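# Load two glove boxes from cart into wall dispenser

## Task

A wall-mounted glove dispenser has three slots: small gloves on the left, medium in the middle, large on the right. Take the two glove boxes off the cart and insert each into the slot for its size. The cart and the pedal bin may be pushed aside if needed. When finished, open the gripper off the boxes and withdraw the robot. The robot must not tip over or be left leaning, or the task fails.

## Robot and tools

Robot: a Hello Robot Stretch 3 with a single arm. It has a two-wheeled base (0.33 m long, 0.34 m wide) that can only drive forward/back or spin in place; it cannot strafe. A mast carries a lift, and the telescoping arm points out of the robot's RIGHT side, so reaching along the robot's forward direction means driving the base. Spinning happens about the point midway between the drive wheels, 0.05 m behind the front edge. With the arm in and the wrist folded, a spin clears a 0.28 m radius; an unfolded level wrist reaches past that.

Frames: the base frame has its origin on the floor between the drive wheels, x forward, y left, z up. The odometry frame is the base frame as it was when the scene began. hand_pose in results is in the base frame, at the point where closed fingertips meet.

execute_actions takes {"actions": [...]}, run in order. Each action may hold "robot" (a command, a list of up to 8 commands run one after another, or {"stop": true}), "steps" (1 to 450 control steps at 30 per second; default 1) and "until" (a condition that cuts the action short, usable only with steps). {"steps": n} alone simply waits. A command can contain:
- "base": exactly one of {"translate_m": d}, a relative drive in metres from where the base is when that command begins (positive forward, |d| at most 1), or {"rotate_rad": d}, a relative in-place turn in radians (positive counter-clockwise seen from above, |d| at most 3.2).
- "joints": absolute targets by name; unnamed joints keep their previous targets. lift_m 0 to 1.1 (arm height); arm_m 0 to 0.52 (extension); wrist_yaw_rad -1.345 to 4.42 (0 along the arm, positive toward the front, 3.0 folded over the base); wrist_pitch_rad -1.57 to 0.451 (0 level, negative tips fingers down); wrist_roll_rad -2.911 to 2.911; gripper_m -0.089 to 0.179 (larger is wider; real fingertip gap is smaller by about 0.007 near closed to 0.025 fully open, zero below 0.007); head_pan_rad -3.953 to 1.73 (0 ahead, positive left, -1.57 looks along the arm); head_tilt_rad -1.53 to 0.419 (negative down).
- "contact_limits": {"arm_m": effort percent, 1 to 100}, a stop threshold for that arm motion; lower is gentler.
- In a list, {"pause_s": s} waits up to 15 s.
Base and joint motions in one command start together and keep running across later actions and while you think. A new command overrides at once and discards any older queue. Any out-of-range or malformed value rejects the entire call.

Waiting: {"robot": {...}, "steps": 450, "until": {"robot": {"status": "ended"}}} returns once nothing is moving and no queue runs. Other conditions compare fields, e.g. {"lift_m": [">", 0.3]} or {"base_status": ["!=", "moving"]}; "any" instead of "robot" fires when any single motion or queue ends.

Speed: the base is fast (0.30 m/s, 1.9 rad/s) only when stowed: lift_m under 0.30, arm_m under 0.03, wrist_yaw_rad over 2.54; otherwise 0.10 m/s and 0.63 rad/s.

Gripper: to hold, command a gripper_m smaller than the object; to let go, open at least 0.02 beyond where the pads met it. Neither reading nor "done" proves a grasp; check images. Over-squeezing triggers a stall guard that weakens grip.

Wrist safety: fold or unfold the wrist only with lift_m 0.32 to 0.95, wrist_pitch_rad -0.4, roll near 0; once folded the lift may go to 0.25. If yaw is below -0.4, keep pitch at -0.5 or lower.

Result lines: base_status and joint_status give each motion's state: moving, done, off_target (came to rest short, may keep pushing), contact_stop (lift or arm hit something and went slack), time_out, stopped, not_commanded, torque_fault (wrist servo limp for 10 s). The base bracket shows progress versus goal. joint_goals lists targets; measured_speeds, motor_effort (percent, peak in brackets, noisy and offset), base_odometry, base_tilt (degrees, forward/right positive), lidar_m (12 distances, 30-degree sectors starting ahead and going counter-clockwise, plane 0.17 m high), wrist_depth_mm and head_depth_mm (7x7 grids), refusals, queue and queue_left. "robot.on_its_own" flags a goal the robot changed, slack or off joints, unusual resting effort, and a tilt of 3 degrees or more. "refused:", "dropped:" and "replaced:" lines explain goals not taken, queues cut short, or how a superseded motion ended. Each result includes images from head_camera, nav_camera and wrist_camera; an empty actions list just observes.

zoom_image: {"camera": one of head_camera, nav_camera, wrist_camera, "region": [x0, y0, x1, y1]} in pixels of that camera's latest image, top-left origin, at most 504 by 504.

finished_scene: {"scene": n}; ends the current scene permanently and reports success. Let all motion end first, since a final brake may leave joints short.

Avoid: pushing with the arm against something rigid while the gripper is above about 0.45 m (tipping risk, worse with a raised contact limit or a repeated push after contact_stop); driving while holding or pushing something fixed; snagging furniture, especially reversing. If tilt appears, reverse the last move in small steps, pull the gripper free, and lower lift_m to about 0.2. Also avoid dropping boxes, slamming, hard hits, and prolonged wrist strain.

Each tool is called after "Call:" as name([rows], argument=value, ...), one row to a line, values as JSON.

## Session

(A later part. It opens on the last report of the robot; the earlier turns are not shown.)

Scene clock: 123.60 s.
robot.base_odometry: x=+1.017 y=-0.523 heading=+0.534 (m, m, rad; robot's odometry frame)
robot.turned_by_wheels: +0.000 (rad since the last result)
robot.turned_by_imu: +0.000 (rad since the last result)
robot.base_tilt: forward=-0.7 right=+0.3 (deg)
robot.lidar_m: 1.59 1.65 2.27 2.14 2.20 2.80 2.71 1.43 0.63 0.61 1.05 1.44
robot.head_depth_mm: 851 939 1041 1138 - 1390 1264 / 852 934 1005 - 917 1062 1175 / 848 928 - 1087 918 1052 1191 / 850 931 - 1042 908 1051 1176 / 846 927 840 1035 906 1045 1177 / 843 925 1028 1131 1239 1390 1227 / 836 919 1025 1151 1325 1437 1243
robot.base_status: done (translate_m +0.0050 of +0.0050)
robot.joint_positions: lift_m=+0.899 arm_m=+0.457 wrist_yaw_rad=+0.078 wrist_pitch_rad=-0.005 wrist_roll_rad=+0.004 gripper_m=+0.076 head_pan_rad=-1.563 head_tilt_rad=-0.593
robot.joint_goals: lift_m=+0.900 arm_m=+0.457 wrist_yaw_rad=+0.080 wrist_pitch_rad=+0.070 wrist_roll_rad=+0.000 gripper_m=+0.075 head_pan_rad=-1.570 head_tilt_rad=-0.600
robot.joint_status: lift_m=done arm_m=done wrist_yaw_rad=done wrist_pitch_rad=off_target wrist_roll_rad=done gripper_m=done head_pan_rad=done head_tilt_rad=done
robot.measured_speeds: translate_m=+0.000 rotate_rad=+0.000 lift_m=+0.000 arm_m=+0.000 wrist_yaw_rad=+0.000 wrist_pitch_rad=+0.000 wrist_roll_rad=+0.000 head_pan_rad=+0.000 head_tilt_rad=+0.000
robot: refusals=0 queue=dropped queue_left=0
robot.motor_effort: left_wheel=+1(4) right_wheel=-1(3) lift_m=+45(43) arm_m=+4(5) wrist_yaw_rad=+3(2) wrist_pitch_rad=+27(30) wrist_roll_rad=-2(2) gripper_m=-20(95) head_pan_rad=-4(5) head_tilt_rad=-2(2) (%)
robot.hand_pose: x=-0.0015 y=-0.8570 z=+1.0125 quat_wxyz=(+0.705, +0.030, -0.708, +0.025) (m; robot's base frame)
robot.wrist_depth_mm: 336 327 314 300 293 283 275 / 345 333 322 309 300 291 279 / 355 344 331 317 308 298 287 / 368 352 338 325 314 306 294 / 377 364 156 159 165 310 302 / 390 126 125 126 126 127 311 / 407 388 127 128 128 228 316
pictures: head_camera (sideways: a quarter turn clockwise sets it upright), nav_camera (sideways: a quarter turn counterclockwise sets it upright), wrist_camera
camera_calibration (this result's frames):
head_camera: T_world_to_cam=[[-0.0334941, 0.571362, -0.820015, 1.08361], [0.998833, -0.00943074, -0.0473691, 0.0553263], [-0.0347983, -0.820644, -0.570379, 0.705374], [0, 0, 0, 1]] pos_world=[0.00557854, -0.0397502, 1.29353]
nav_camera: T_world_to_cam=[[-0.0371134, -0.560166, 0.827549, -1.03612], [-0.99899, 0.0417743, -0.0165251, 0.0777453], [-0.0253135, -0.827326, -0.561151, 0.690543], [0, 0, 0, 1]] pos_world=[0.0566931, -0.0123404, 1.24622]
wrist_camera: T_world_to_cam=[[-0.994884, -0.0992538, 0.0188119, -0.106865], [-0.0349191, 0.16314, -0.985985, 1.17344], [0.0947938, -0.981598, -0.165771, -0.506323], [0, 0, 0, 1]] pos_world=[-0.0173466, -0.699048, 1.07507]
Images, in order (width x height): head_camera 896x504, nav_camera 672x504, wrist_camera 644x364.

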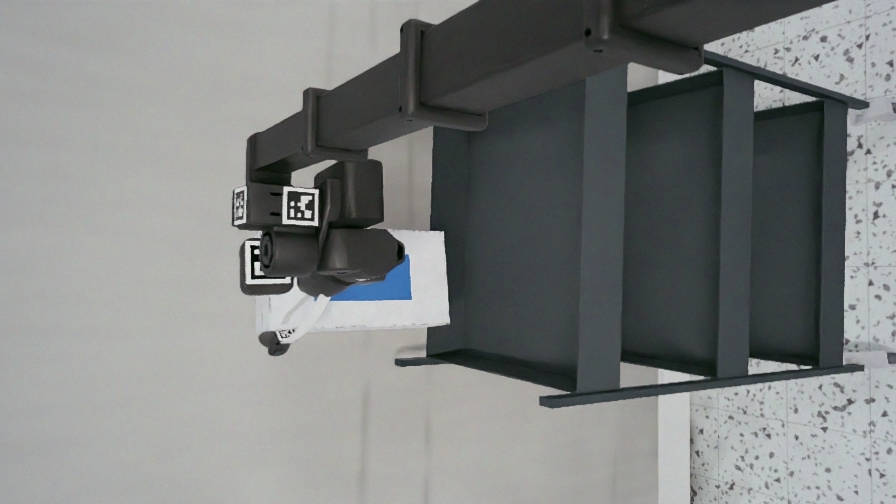

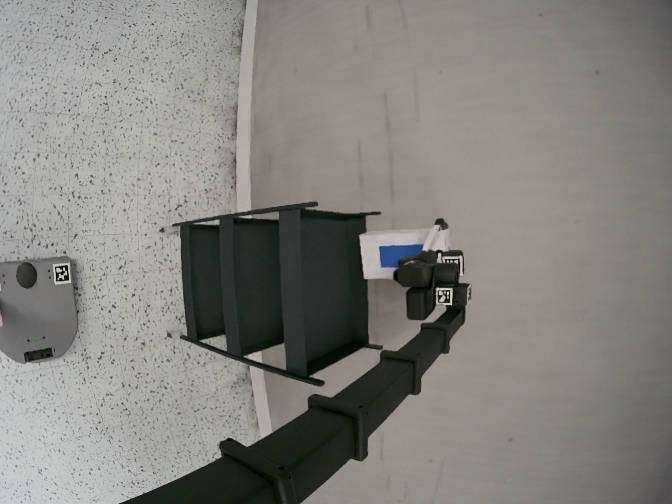

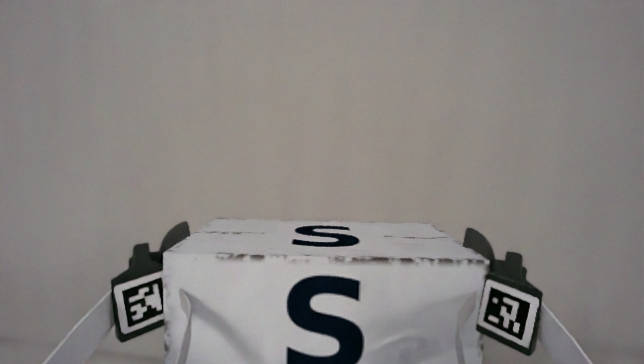

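Call:
execute_actions([
  {"robot":{"joints":{"wrist_pitch_rad":0.09,"arm_m":0.2,"lift_m":1.04,"wrist_yaw_rad":-0.06}},"steps":45},
  {"robot":[{"base":{"rotate_rad":1.15}},{"base":{"translate_m":1.0}},{"base":{"translate_m":0.884}},{"base":{"rotate_rad":0.44},"joints":{"arm_m":0.33}}],"steps":450,"until":{"robot":{"status":"ended"}}},
  {"steps":450,"until":{"robot":{"status":"ended"}}},
])

Scene clock: 152.10 s.
robot.base_odometry: x=+0.804 y=+1.349 heading=+2.124 (m, m, rad; robot's odometry frame)
robot.turned_by_wheels: +1.590 (rad since the last result)
robot.turned_by_imu: +1.607 (rad since the last result)
robot.base_tilt: forward=-0.7 right=+0.3 (deg)
robot.lidar_m: 1.04 1.08 1.14 1.74 3.61 2.39 2.66 1.15 0.85 0.82 0.86 1.07
robot.head_depth_mm: 676 - 827 827 1082 1261 1272 / 668 750 837 920 1081 1258 1262 / 664 - 821 923 1081 1269 1258 / 674 - 688 939 1071 1251 1253 / 678 738 818 933 1076 1249 1259 / 681 748 832 935 1069 1246 1242 / 678 745 827 928 1065 1244 1250
robot.base_status: done (rotate_rad +0.4400 of +0.4400)
robot.joint_positions: lift_m=+1.039 arm_m=+0.330 wrist_yaw_rad=-0.059 wrist_pitch_rad=+0.014 wrist_roll_rad=+0.002 gripper_m=+0.076 head_pan_rad=-1.563 head_tilt_rad=-0.593
robot.joint_goals: lift_m=+1.040 arm_m=+0.330 wrist_yaw_rad=-0.060 wrist_pitch_rad=+0.090 wrist_roll_rad=+0.000 gripper_m=+0.075 head_pan_rad=-1.570 head_tilt_rad=-0.600
robot.joint_status: lift_m=done arm_m=done wrist_yaw_rad=done wrist_pitch_rad=off_target wrist_roll_rad=done gripper_m=done head_pan_rad=done head_tilt_rad=done
robot.measured_speeds: translate_m=+0.000 rotate_rad=+0.000 lift_m=+0.000 arm_m=+0.000 wrist_yaw_rad=+0.000 wrist_pitch_rad=+0.000 wrist_roll_rad=+0.000 head_pan_rad=+0.000 head_tilt_rad=+0.000
robot: refusals=0 queue=done queue_left=0
robot.motor_effort: left_wheel=+0(4) right_wheel=+1(6) lift_m=+44(51) arm_m=+5(4) wrist_yaw_rad=-1(10) wrist_pitch_rad=+27(31) wrist_roll_rad=-1(2) gripper_m=-20(20) head_pan_rad=-4(4) head_tilt_rad=-2(3) (%)
robot.hand_pose: x=-0.0365 y=-0.7307 z=+1.1575 quat_wxyz=(+0.706, -0.025, -0.707, -0.016) (m; robot's base frame)
robot.wrist_depth_mm: 241 243 241 242 242 241 242 / 247 247 247 248 246 247 248 / 252 254 253 253 252 253 252 / 260 259 257 259 259 259 259 / 264 265 155 159 165 265 265 / 274 126 125 126 126 127 272 / 279 281 127 127 128 206 280
pictures: head_camera (sideways: a quarter turn clockwise sets it upright), nav_camera (sideways: a quarter turn counterclockwise sets it upright), wrist_camera
camera_calibration (this result's frames):
head_camera: T_world_to_cam=[[-0.0334888, 0.571377, -0.820004, 1.0836], [0.998833, -0.00943929, -0.0473694, 0.0553267], [-0.0348061, -0.820633, -0.570394, 0.705393], [0, 0, 0, 1]] pos_world=[0.00557817, -0.0397501, 1.29353]
nav_camera: T_world_to_cam=[[-0.0371185, -0.560181, 0.827538, -1.0361], [-0.99899, 0.041784, -0.0165242, 0.0777442], [-0.0253214, -0.827316, -0.561166, 0.690563], [0, 0, 0, 1]] pos_world=[0.056693, -0.0123399, 1.24622]
wrist_camera: T_world_to_cam=[[-0.999071, 0.0375105, 0.0211964, -0.0348353], [-0.0154498, 0.147346, -0.988964, 1.2872], [-0.0402197, -0.988373, -0.14663, -0.387085], [0, 0, 0, 1]] pos_world=[-0.0304846, -0.570941, 1.21697]
Images, in order (width x height): head_camera 896x504, nav_camera 672x504, wrist_camera 644x364.

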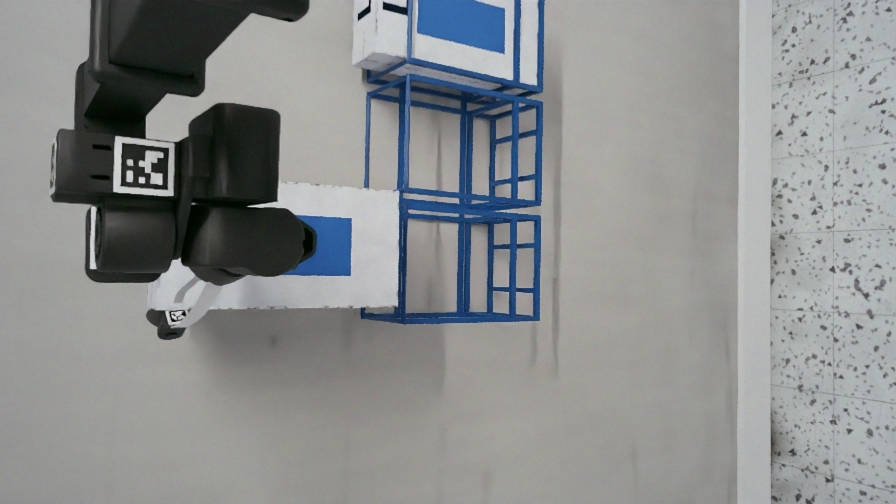

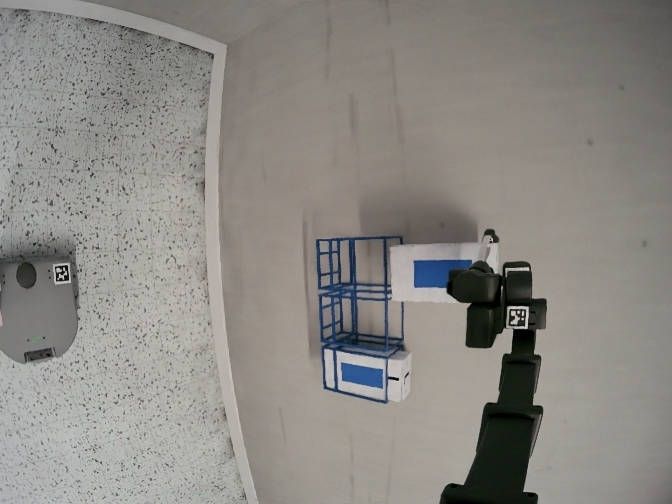

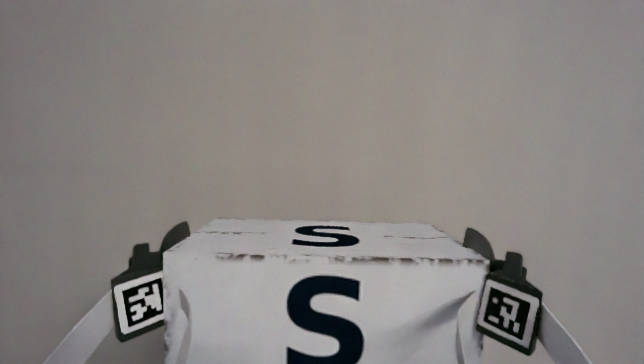

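Call:
execute_actions([
  {"robot":[{"base":{"translate_m":0.012},"joints":{"arm_m":0.389}},{"joints":{"lift_m":1.015}}],"steps":450,"until":{"robot":{"status":"ended"}}},
])

Call:
zoom_image(camera="head_camera", region=[280, 150, 520, 360])

Scene clock: 155.37 s.
robot.base_odometry: x=+0.798 y=+1.359 heading=+2.124 (m, m, rad; robot's odometry frame)
robot.turned_by_wheels: +0.000 (rad since the last result)
robot.turned_by_imu: +0.000 (rad since the last result)
robot.base_tilt: forward=-0.7 right=+0.3 (deg)
robot.lidar_m: 1.02 1.07 1.13 1.69 3.59 2.39 2.65 1.15 0.85 0.83 0.86 1.06
robot.head_depth_mm: 686 - 822 834 1086 1267 1262 / 684 764 841 929 1083 1260 1275 / 675 - 829 926 1078 1261 1262 / 678 - 752 933 1068 1258 1258 / 680 736 819 915 1075 1251 1246 / 679 745 827 934 1070 1248 1238 / 678 745 824 933 1067 1238 1239
robot.base_status: done (translate_m +0.0120 of +0.0120)
robot.joint_positions: lift_m=+1.015 arm_m=+0.389 wrist_yaw_rad=-0.059 wrist_pitch_rad=+0.015 wrist_roll_rad=+0.002 gripper_m=+0.076 head_pan_rad=-1.563 head_tilt_rad=-0.593
robot.joint_goals: lift_m=+1.015 arm_m=+0.389 wrist_yaw_rad=-0.060 wrist_pitch_rad=+0.090 wrist_roll_rad=+0.000 gripper_m=+0.075 head_pan_rad=-1.570 head_tilt_rad=-0.600
robot.joint_status: lift_m=done arm_m=done wrist_yaw_rad=done wrist_pitch_rad=off_target wrist_roll_rad=done gripper_m=done head_pan_rad=done head_tilt_rad=done
robot.measured_speeds: translate_m=+0.000 rotate_rad=+0.000 lift_m=+0.000 arm_m=+0.000 wrist_yaw_rad=+0.000 wrist_pitch_rad=+0.000 wrist_roll_rad=+0.000 head_pan_rad=+0.000 head_tilt_rad=+0.000
robot: refusals=0 queue=done queue_left=0
robot.motor_effort: left_wheel=-1(1) right_wheel=+1(5) lift_m=+19(39) arm_m=+5(6) wrist_yaw_rad=-1(1) wrist_pitch_rad=+27(27) wrist_roll_rad=-1(1) gripper_m=-20(19) head_pan_rad=-4(3) head_tilt_rad=-3(3) (%)
robot.hand_pose: x=-0.0365 y=-0.7897 z=+1.1337 quat_wxyz=(+0.706, -0.026, -0.707, -0.016) (m; robot's base frame)
robot.wrist_depth_mm: 186 186 186 186 186 186 186 / 189 190 190 189 190 190 191 / 194 195 194 194 194 195 195 / 199 200 200 199 199 200 199 / 205 203 155 158 165 203 204 / 209 125 125 125 126 127 209 / 214 216 127 127 128 172 215
pictures: head_camera (sideways: a quarter turn clockwise sets it upright), nav_camera (sideways: a quarter turn counterclockwise sets it upright), wrist_camera
camera_calibration (this result's frames):
head_camera: T_world_to_cam=[[-0.0334886, 0.571377, -0.820004, 1.0836], [0.998833, -0.00943975, -0.0473695, 0.0553267], [-0.0348065, -0.820633, -0.570394, 0.705393], [0, 0, 0, 1]] pos_world=[0.00557815, -0.0397501, 1.29353]
nav_camera: T_world_to_cam=[[-0.0371188, -0.560181, 0.827538, -1.0361], [-0.99899, 0.0417845, -0.0165242, 0.0777441], [-0.0253218, -0.827316, -0.561166, 0.690563], [0, 0, 0, 1]] pos_world=[0.056693, -0.0123399, 1.24622]
wrist_camera: T_world_to_cam=[[-0.99906, 0.0377968, 0.0212034, -0.0319717], [-0.015429, 0.146998, -0.989016, 1.27217], [-0.0404985, -0.988414, -0.146277, -0.449333], [0, 0, 0, 1]] pos_world=[-0.0305107, -0.629926, 1.19315]
Images, in order (width x height): head_camera 896x504, nav_camera 672x504, wrist_camera 644x364.

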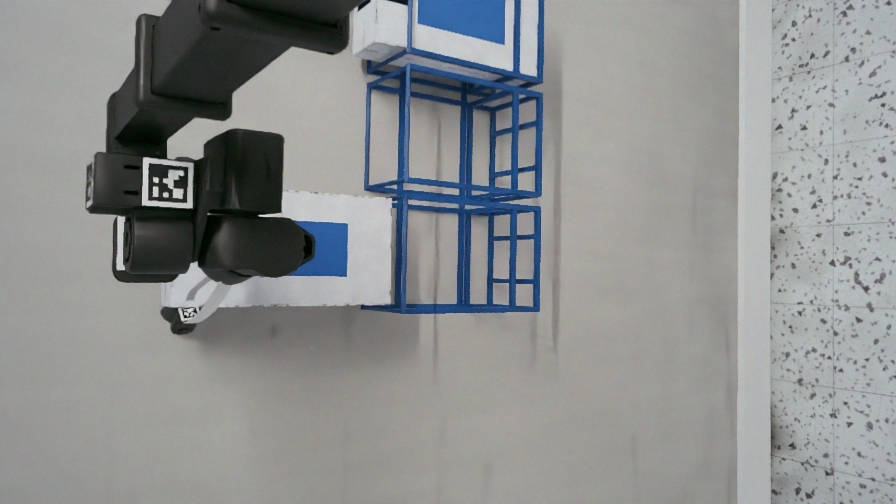

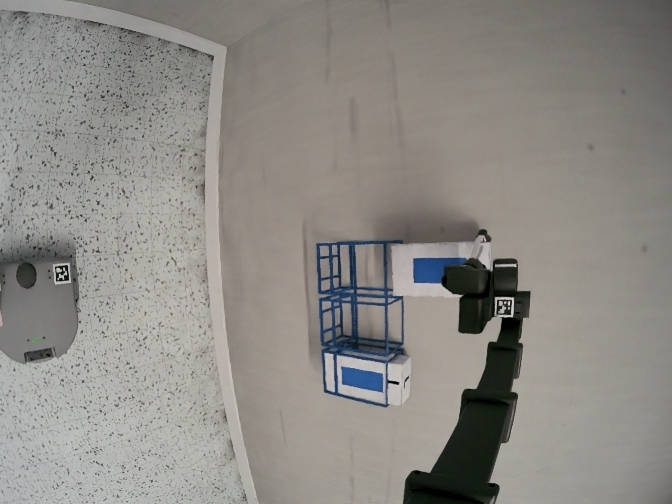

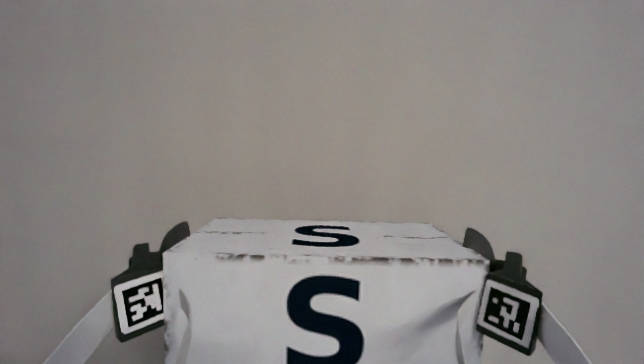

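Region (280, 150, 520, 360) of head_camera's 896x504 image, scaled by 2.100, with more detail than that image has; it fills the top 441 rows of this view, and the rest is white.

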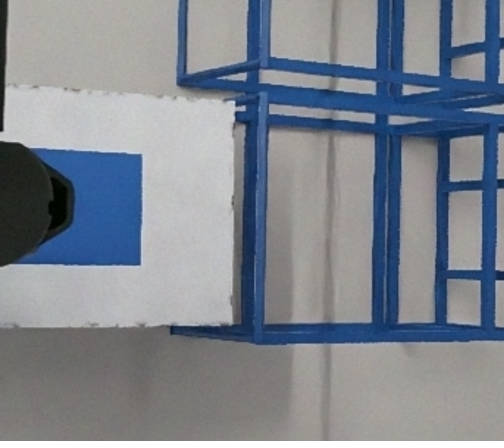

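Call:
execute_actions([
  {"robot":[{"base":{"translate_m":0.003}},{"joints":{"lift_m":0.985}}],"steps":150,"until":{"robot":{"status":"ended"}}},
  {"robot":{"joints":{"lift_m":0.80}},"steps":75,"until":{"robot":{"wrist_pitch_rad":[">",0.03]}}},
  {"robot":{"stop":true},"steps":10},
])

Scene clock: 160.33 s.
robot.base_odometry: x=+0.796 y=+1.362 heading=+2.124 (m, m, rad; robot's odometry frame)
robot.turned_by_wheels: +0.000 (rad since the last result)
robot.turned_by_imu: +0.000 (rad since the last result)
robot.base_tilt: forward=-0.6 right=+0.3 (deg)
robot.lidar_m: 1.02 1.06 1.13 1.68 3.59 2.40 2.66 1.16 0.86 0.82 0.86 1.06
robot.head_depth_mm: 687 750 828 837 1085 - - / 688 752 837 912 - 1310 1246 / 684 751 824 - 1078 1257 1250 / 684 750 813 - 1080 1256 1246 / 682 752 820 903 1064 1253 1252 / 679 747 834 940 1071 1240 1245 / 680 746 827 934 1063 1242 1243
robot.base_status: done (translate_m +0.0030 of +0.0030)
robot.joint_positions: lift_m=+0.800 arm_m=+0.389 wrist_yaw_rad=-0.059 wrist_pitch_rad=+0.038 wrist_roll_rad=+0.002 gripper_m=+0.076 head_pan_rad=-1.563 head_tilt_rad=-0.593
robot.joint_goals: lift_m=+0.800 arm_m=+0.389 wrist_yaw_rad=-0.060 wrist_pitch_rad=+0.090 wrist_roll_rad=+0.000 gripper_m=+0.075 head_pan_rad=-1.570 head_tilt_rad=-0.600
robot.joint_status: lift_m=moving arm_m=done wrist_yaw_rad=done wrist_pitch_rad=off_target wrist_roll_rad=done gripper_m=done head_pan_rad=done head_tilt_rad=done
robot.measured_speeds: translate_m=+0.000 rotate_rad=+0.000 lift_m=+0.000 arm_m=+0.000 wrist_yaw_rad=+0.000 wrist_pitch_rad=+0.000 wrist_roll_rad=+0.000 head_pan_rad=+0.000 head_tilt_rad=+0.000
robot: refusals=0 queue=stopped queue_left=0
robot.motor_effort: left_wheel=+0(3) right_wheel=+0(6) lift_m=+15(16) arm_m=+5(5) wrist_yaw_rad=-1(1) wrist_pitch_rad=+19(27) wrist_roll_rad=-1(1) gripper_m=-20(19) head_pan_rad=-4(4) head_tilt_rad=-2(2) (%)
robot.hand_pose: x=-0.0366 y=-0.7901 z=+0.9249 quat_wxyz=(+0.706, -0.034, -0.707, -0.008) (m; robot's base frame)
robot.wrist_depth_mm: 188 188 188 188 188 189 188 / 191 192 192 192 192 192 192 / 196 197 196 196 196 196 195 / 200 200 199 199 199 200 200 / 204 203 155 159 167 204 204 / 208 207 125 125 126 127 207 / 212 212 126 127 128 129 212
pictures: head_camera (sideways: a quarter turn clockwise sets it upright), nav_camera (sideways: a quarter turn counterclockwise sets it upright), wrist_camera
camera_calibration (this result's frames):
head_camera: T_world_to_cam=[[-0.0334889, 0.571377, -0.820004, 1.0836], [0.998833, -0.00943917, -0.0473694, 0.0553267], [-0.034806, -0.820633, -0.570394, 0.705393], [0, 0, 0, 1]] pos_world=[0.00557817, -0.0397501, 1.29353]
nav_camera: T_world_to_cam=[[-0.0371184, -0.560181, 0.827538, -1.0361], [-0.99899, 0.0417839, -0.0165242, 0.0777442], [-0.0253213, -0.827316, -0.561166, 0.690563], [0, 0, 0, 1]] pos_world=[0.056693, -0.0123398, 1.24622]
wrist_camera: T_world_to_cam=[[-0.999019, 0.0386029, 0.021689, -0.0274402], [-0.0167554, 0.123826, -0.992163, 1.0502], [-0.040986, -0.991553, -0.123058, -0.504262], [0, 0, 0, 1]] pos_world=[-0.0304844, -0.628985, 0.98051]
Images, in order (width x height): head_camera 896x504, nav_camera 672x504, wrist_camera 644x364.

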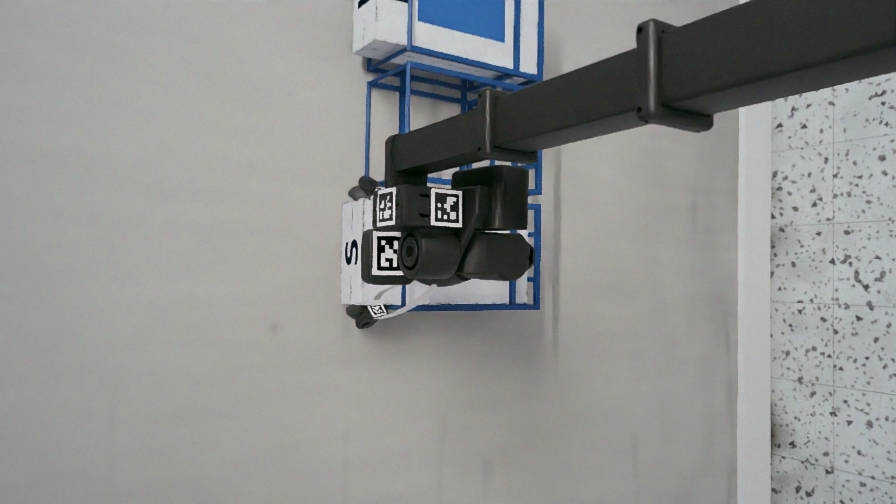

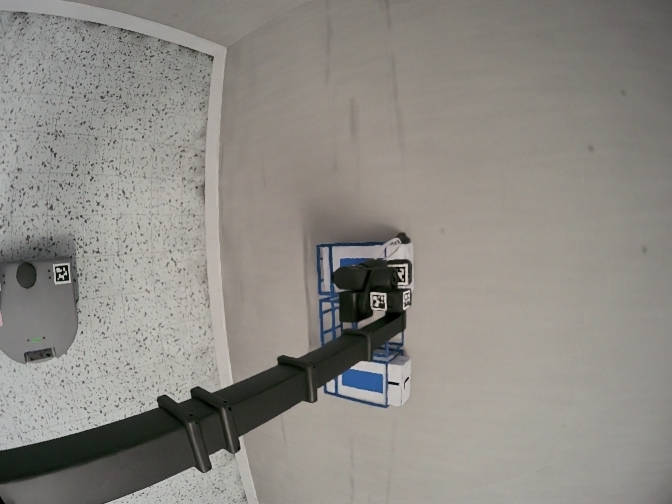

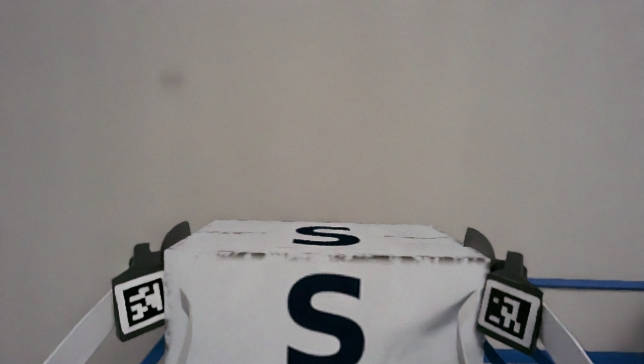

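Call:
execute_actions([
  {"robot":[{"joints":{"gripper_m":0.175}},{"joints":{"arm_m":0.0,"lift_m":0.81}}],"steps":300,"until":{"robot":{"status":"ended"}}},
])

Call:
finished_scene(scene=1)

Scene clock: 166.43 s.
robot.base_odometry: x=+0.796 y=+1.362 heading=+2.124 (m, m, rad; robot's odometry frame)
robot.turned_by_wheels: +0.000 (rad since the last result)
robot.turned_by_imu: +0.000 (rad since the last result)
robot.base_tilt: forward=-0.6 right=+0.3 (deg)
robot.lidar_m: 1.02 1.06 1.13 1.68 3.61 2.40 2.65 1.15 0.85 0.82 0.86 1.06
robot.head_depth_mm: 686 755 825 837 1083 1260 1297 / 684 755 840 927 1058 1256 1311 / 682 753 833 911 1081 1232 - / 680 750 808 829 1078 1202 - / 682 749 828 904 1066 1242 1244 / 681 748 834 935 1046 1247 1243 / 680 747 829 929 1063 1230 1245
robot.base_status: done (translate_m +0.0030 of +0.0030)
robot.joint_positions: lift_m=+0.809 arm_m=+0.002 wrist_yaw_rad=-0.059 wrist_pitch_rad=+0.070 wrist_roll_rad=+0.002 gripper_m=+0.175 head_pan_rad=-1.563 head_tilt_rad=-0.593
robot.joint_goals: lift_m=+0.810 arm_m=+0.000 wrist_yaw_rad=-0.060 wrist_pitch_rad=+0.090 wrist_roll_rad=+0.000 gripper_m=+0.175 head_pan_rad=-1.570 head_tilt_rad=-0.600
robot.joint_status: lift_m=done arm_m=done wrist_yaw_rad=done wrist_pitch_rad=off_target wrist_roll_rad=done gripper_m=done head_pan_rad=done head_tilt_rad=done
robot.measured_speeds: translate_m=+0.000 rotate_rad=+0.000 lift_m=+0.000 arm_m=+0.000 wrist_yaw_rad=+0.000 wrist_pitch_rad=+0.000 wrist_roll_rad=+0.000 head_pan_rad=+0.000 head_tilt_rad=+0.000
robot: refusals=0 queue=done queue_left=0
robot.motor_effort: left_wheel=+0(0) right_wheel=+1(1) lift_m=+41(39) arm_m=-4(4) wrist_yaw_rad=-1(1) wrist_pitch_rad=+7(19) wrist_roll_rad=-1(1) gripper_m=+0(83) head_pan_rad=-4(4) head_tilt_rad=-2(3) (%)
robot.hand_pose: x=-0.0366 y=-0.4041 z=+0.9420 quat_wxyz=(+0.707, -0.045, -0.706, +0.004) (m; robot's base frame)
robot.wrist_depth_mm: 578 571 572 570 573 575 568 / 578 577 578 579 583 580 571 / 588 589 588 586 584 588 590 / 599 599 587 592 591 597 592 / 604 600 602 507 598 507 611 / 606 606 611 520 606 507 608 / - 626 624 521 607 520 625
pictures: head_camera (sideways: a quarter turn clockwise sets it upright), nav_camera (sideways: a quarter turn counterclockwise sets it upright), wrist_camera
camera_calibration (this result's frames):
head_camera: T_world_to_cam=[[-0.0334885, 0.571377, -0.820004, 1.0836], [0.998833, -0.00943988, -0.0473695, 0.0553267], [-0.0348066, -0.820633, -0.570394, 0.705393], [0, 0, 0, 1]] pos_world=[0.00557814, -0.0397501, 1.29353]
nav_camera: T_world_to_cam=[[-0.0371188, -0.560181, 0.827538, -1.0361], [-0.99899, 0.0417846, -0.0165242, 0.0777441], [-0.0253219, -0.827316, -0.561166, 0.690563], [0, 0, 0, 1]] pos_world=[0.056693, -0.0123399, 1.24622]
wrist_camera: T_world_to_cam=[[-0.998978, 0.0392984, 0.022334, -0.0430567], [-0.0186314, 0.0921836, -0.995568, 1.00975], [-0.0411831, -0.994966, -0.0913572, -0.150632], [0, 0, 0, 1]] pos_world=[-0.0304031, -0.241265, 0.992479]
Images, in order (width x height): head_camera 896x504, nav_camera 672x504, wrist_camera 644x364.

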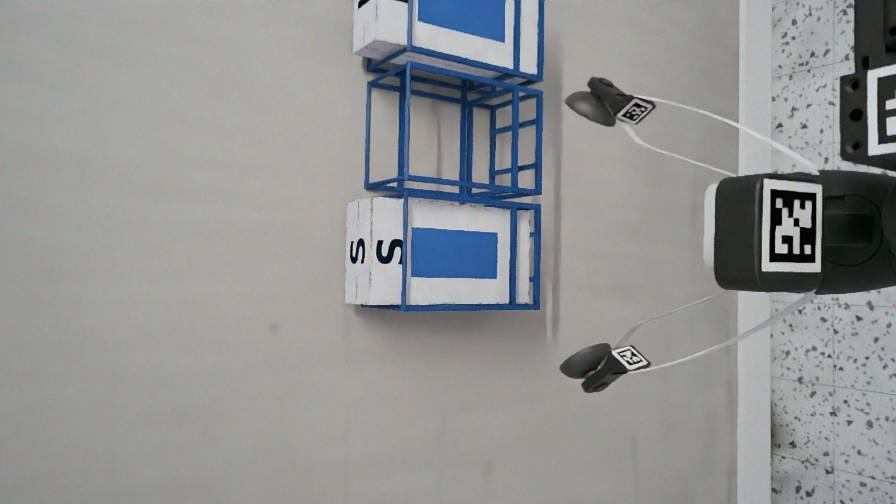

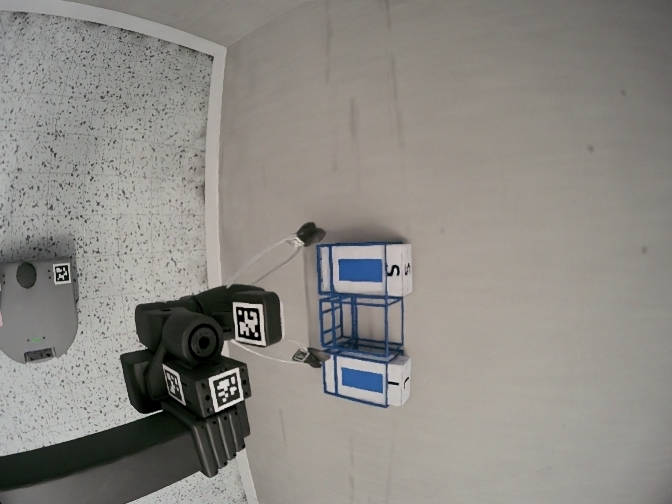

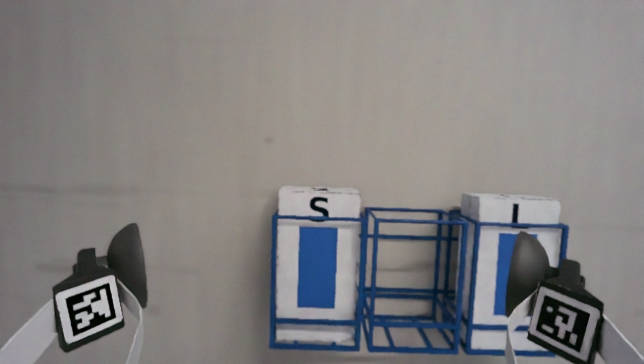

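The scene is finished: the task was done.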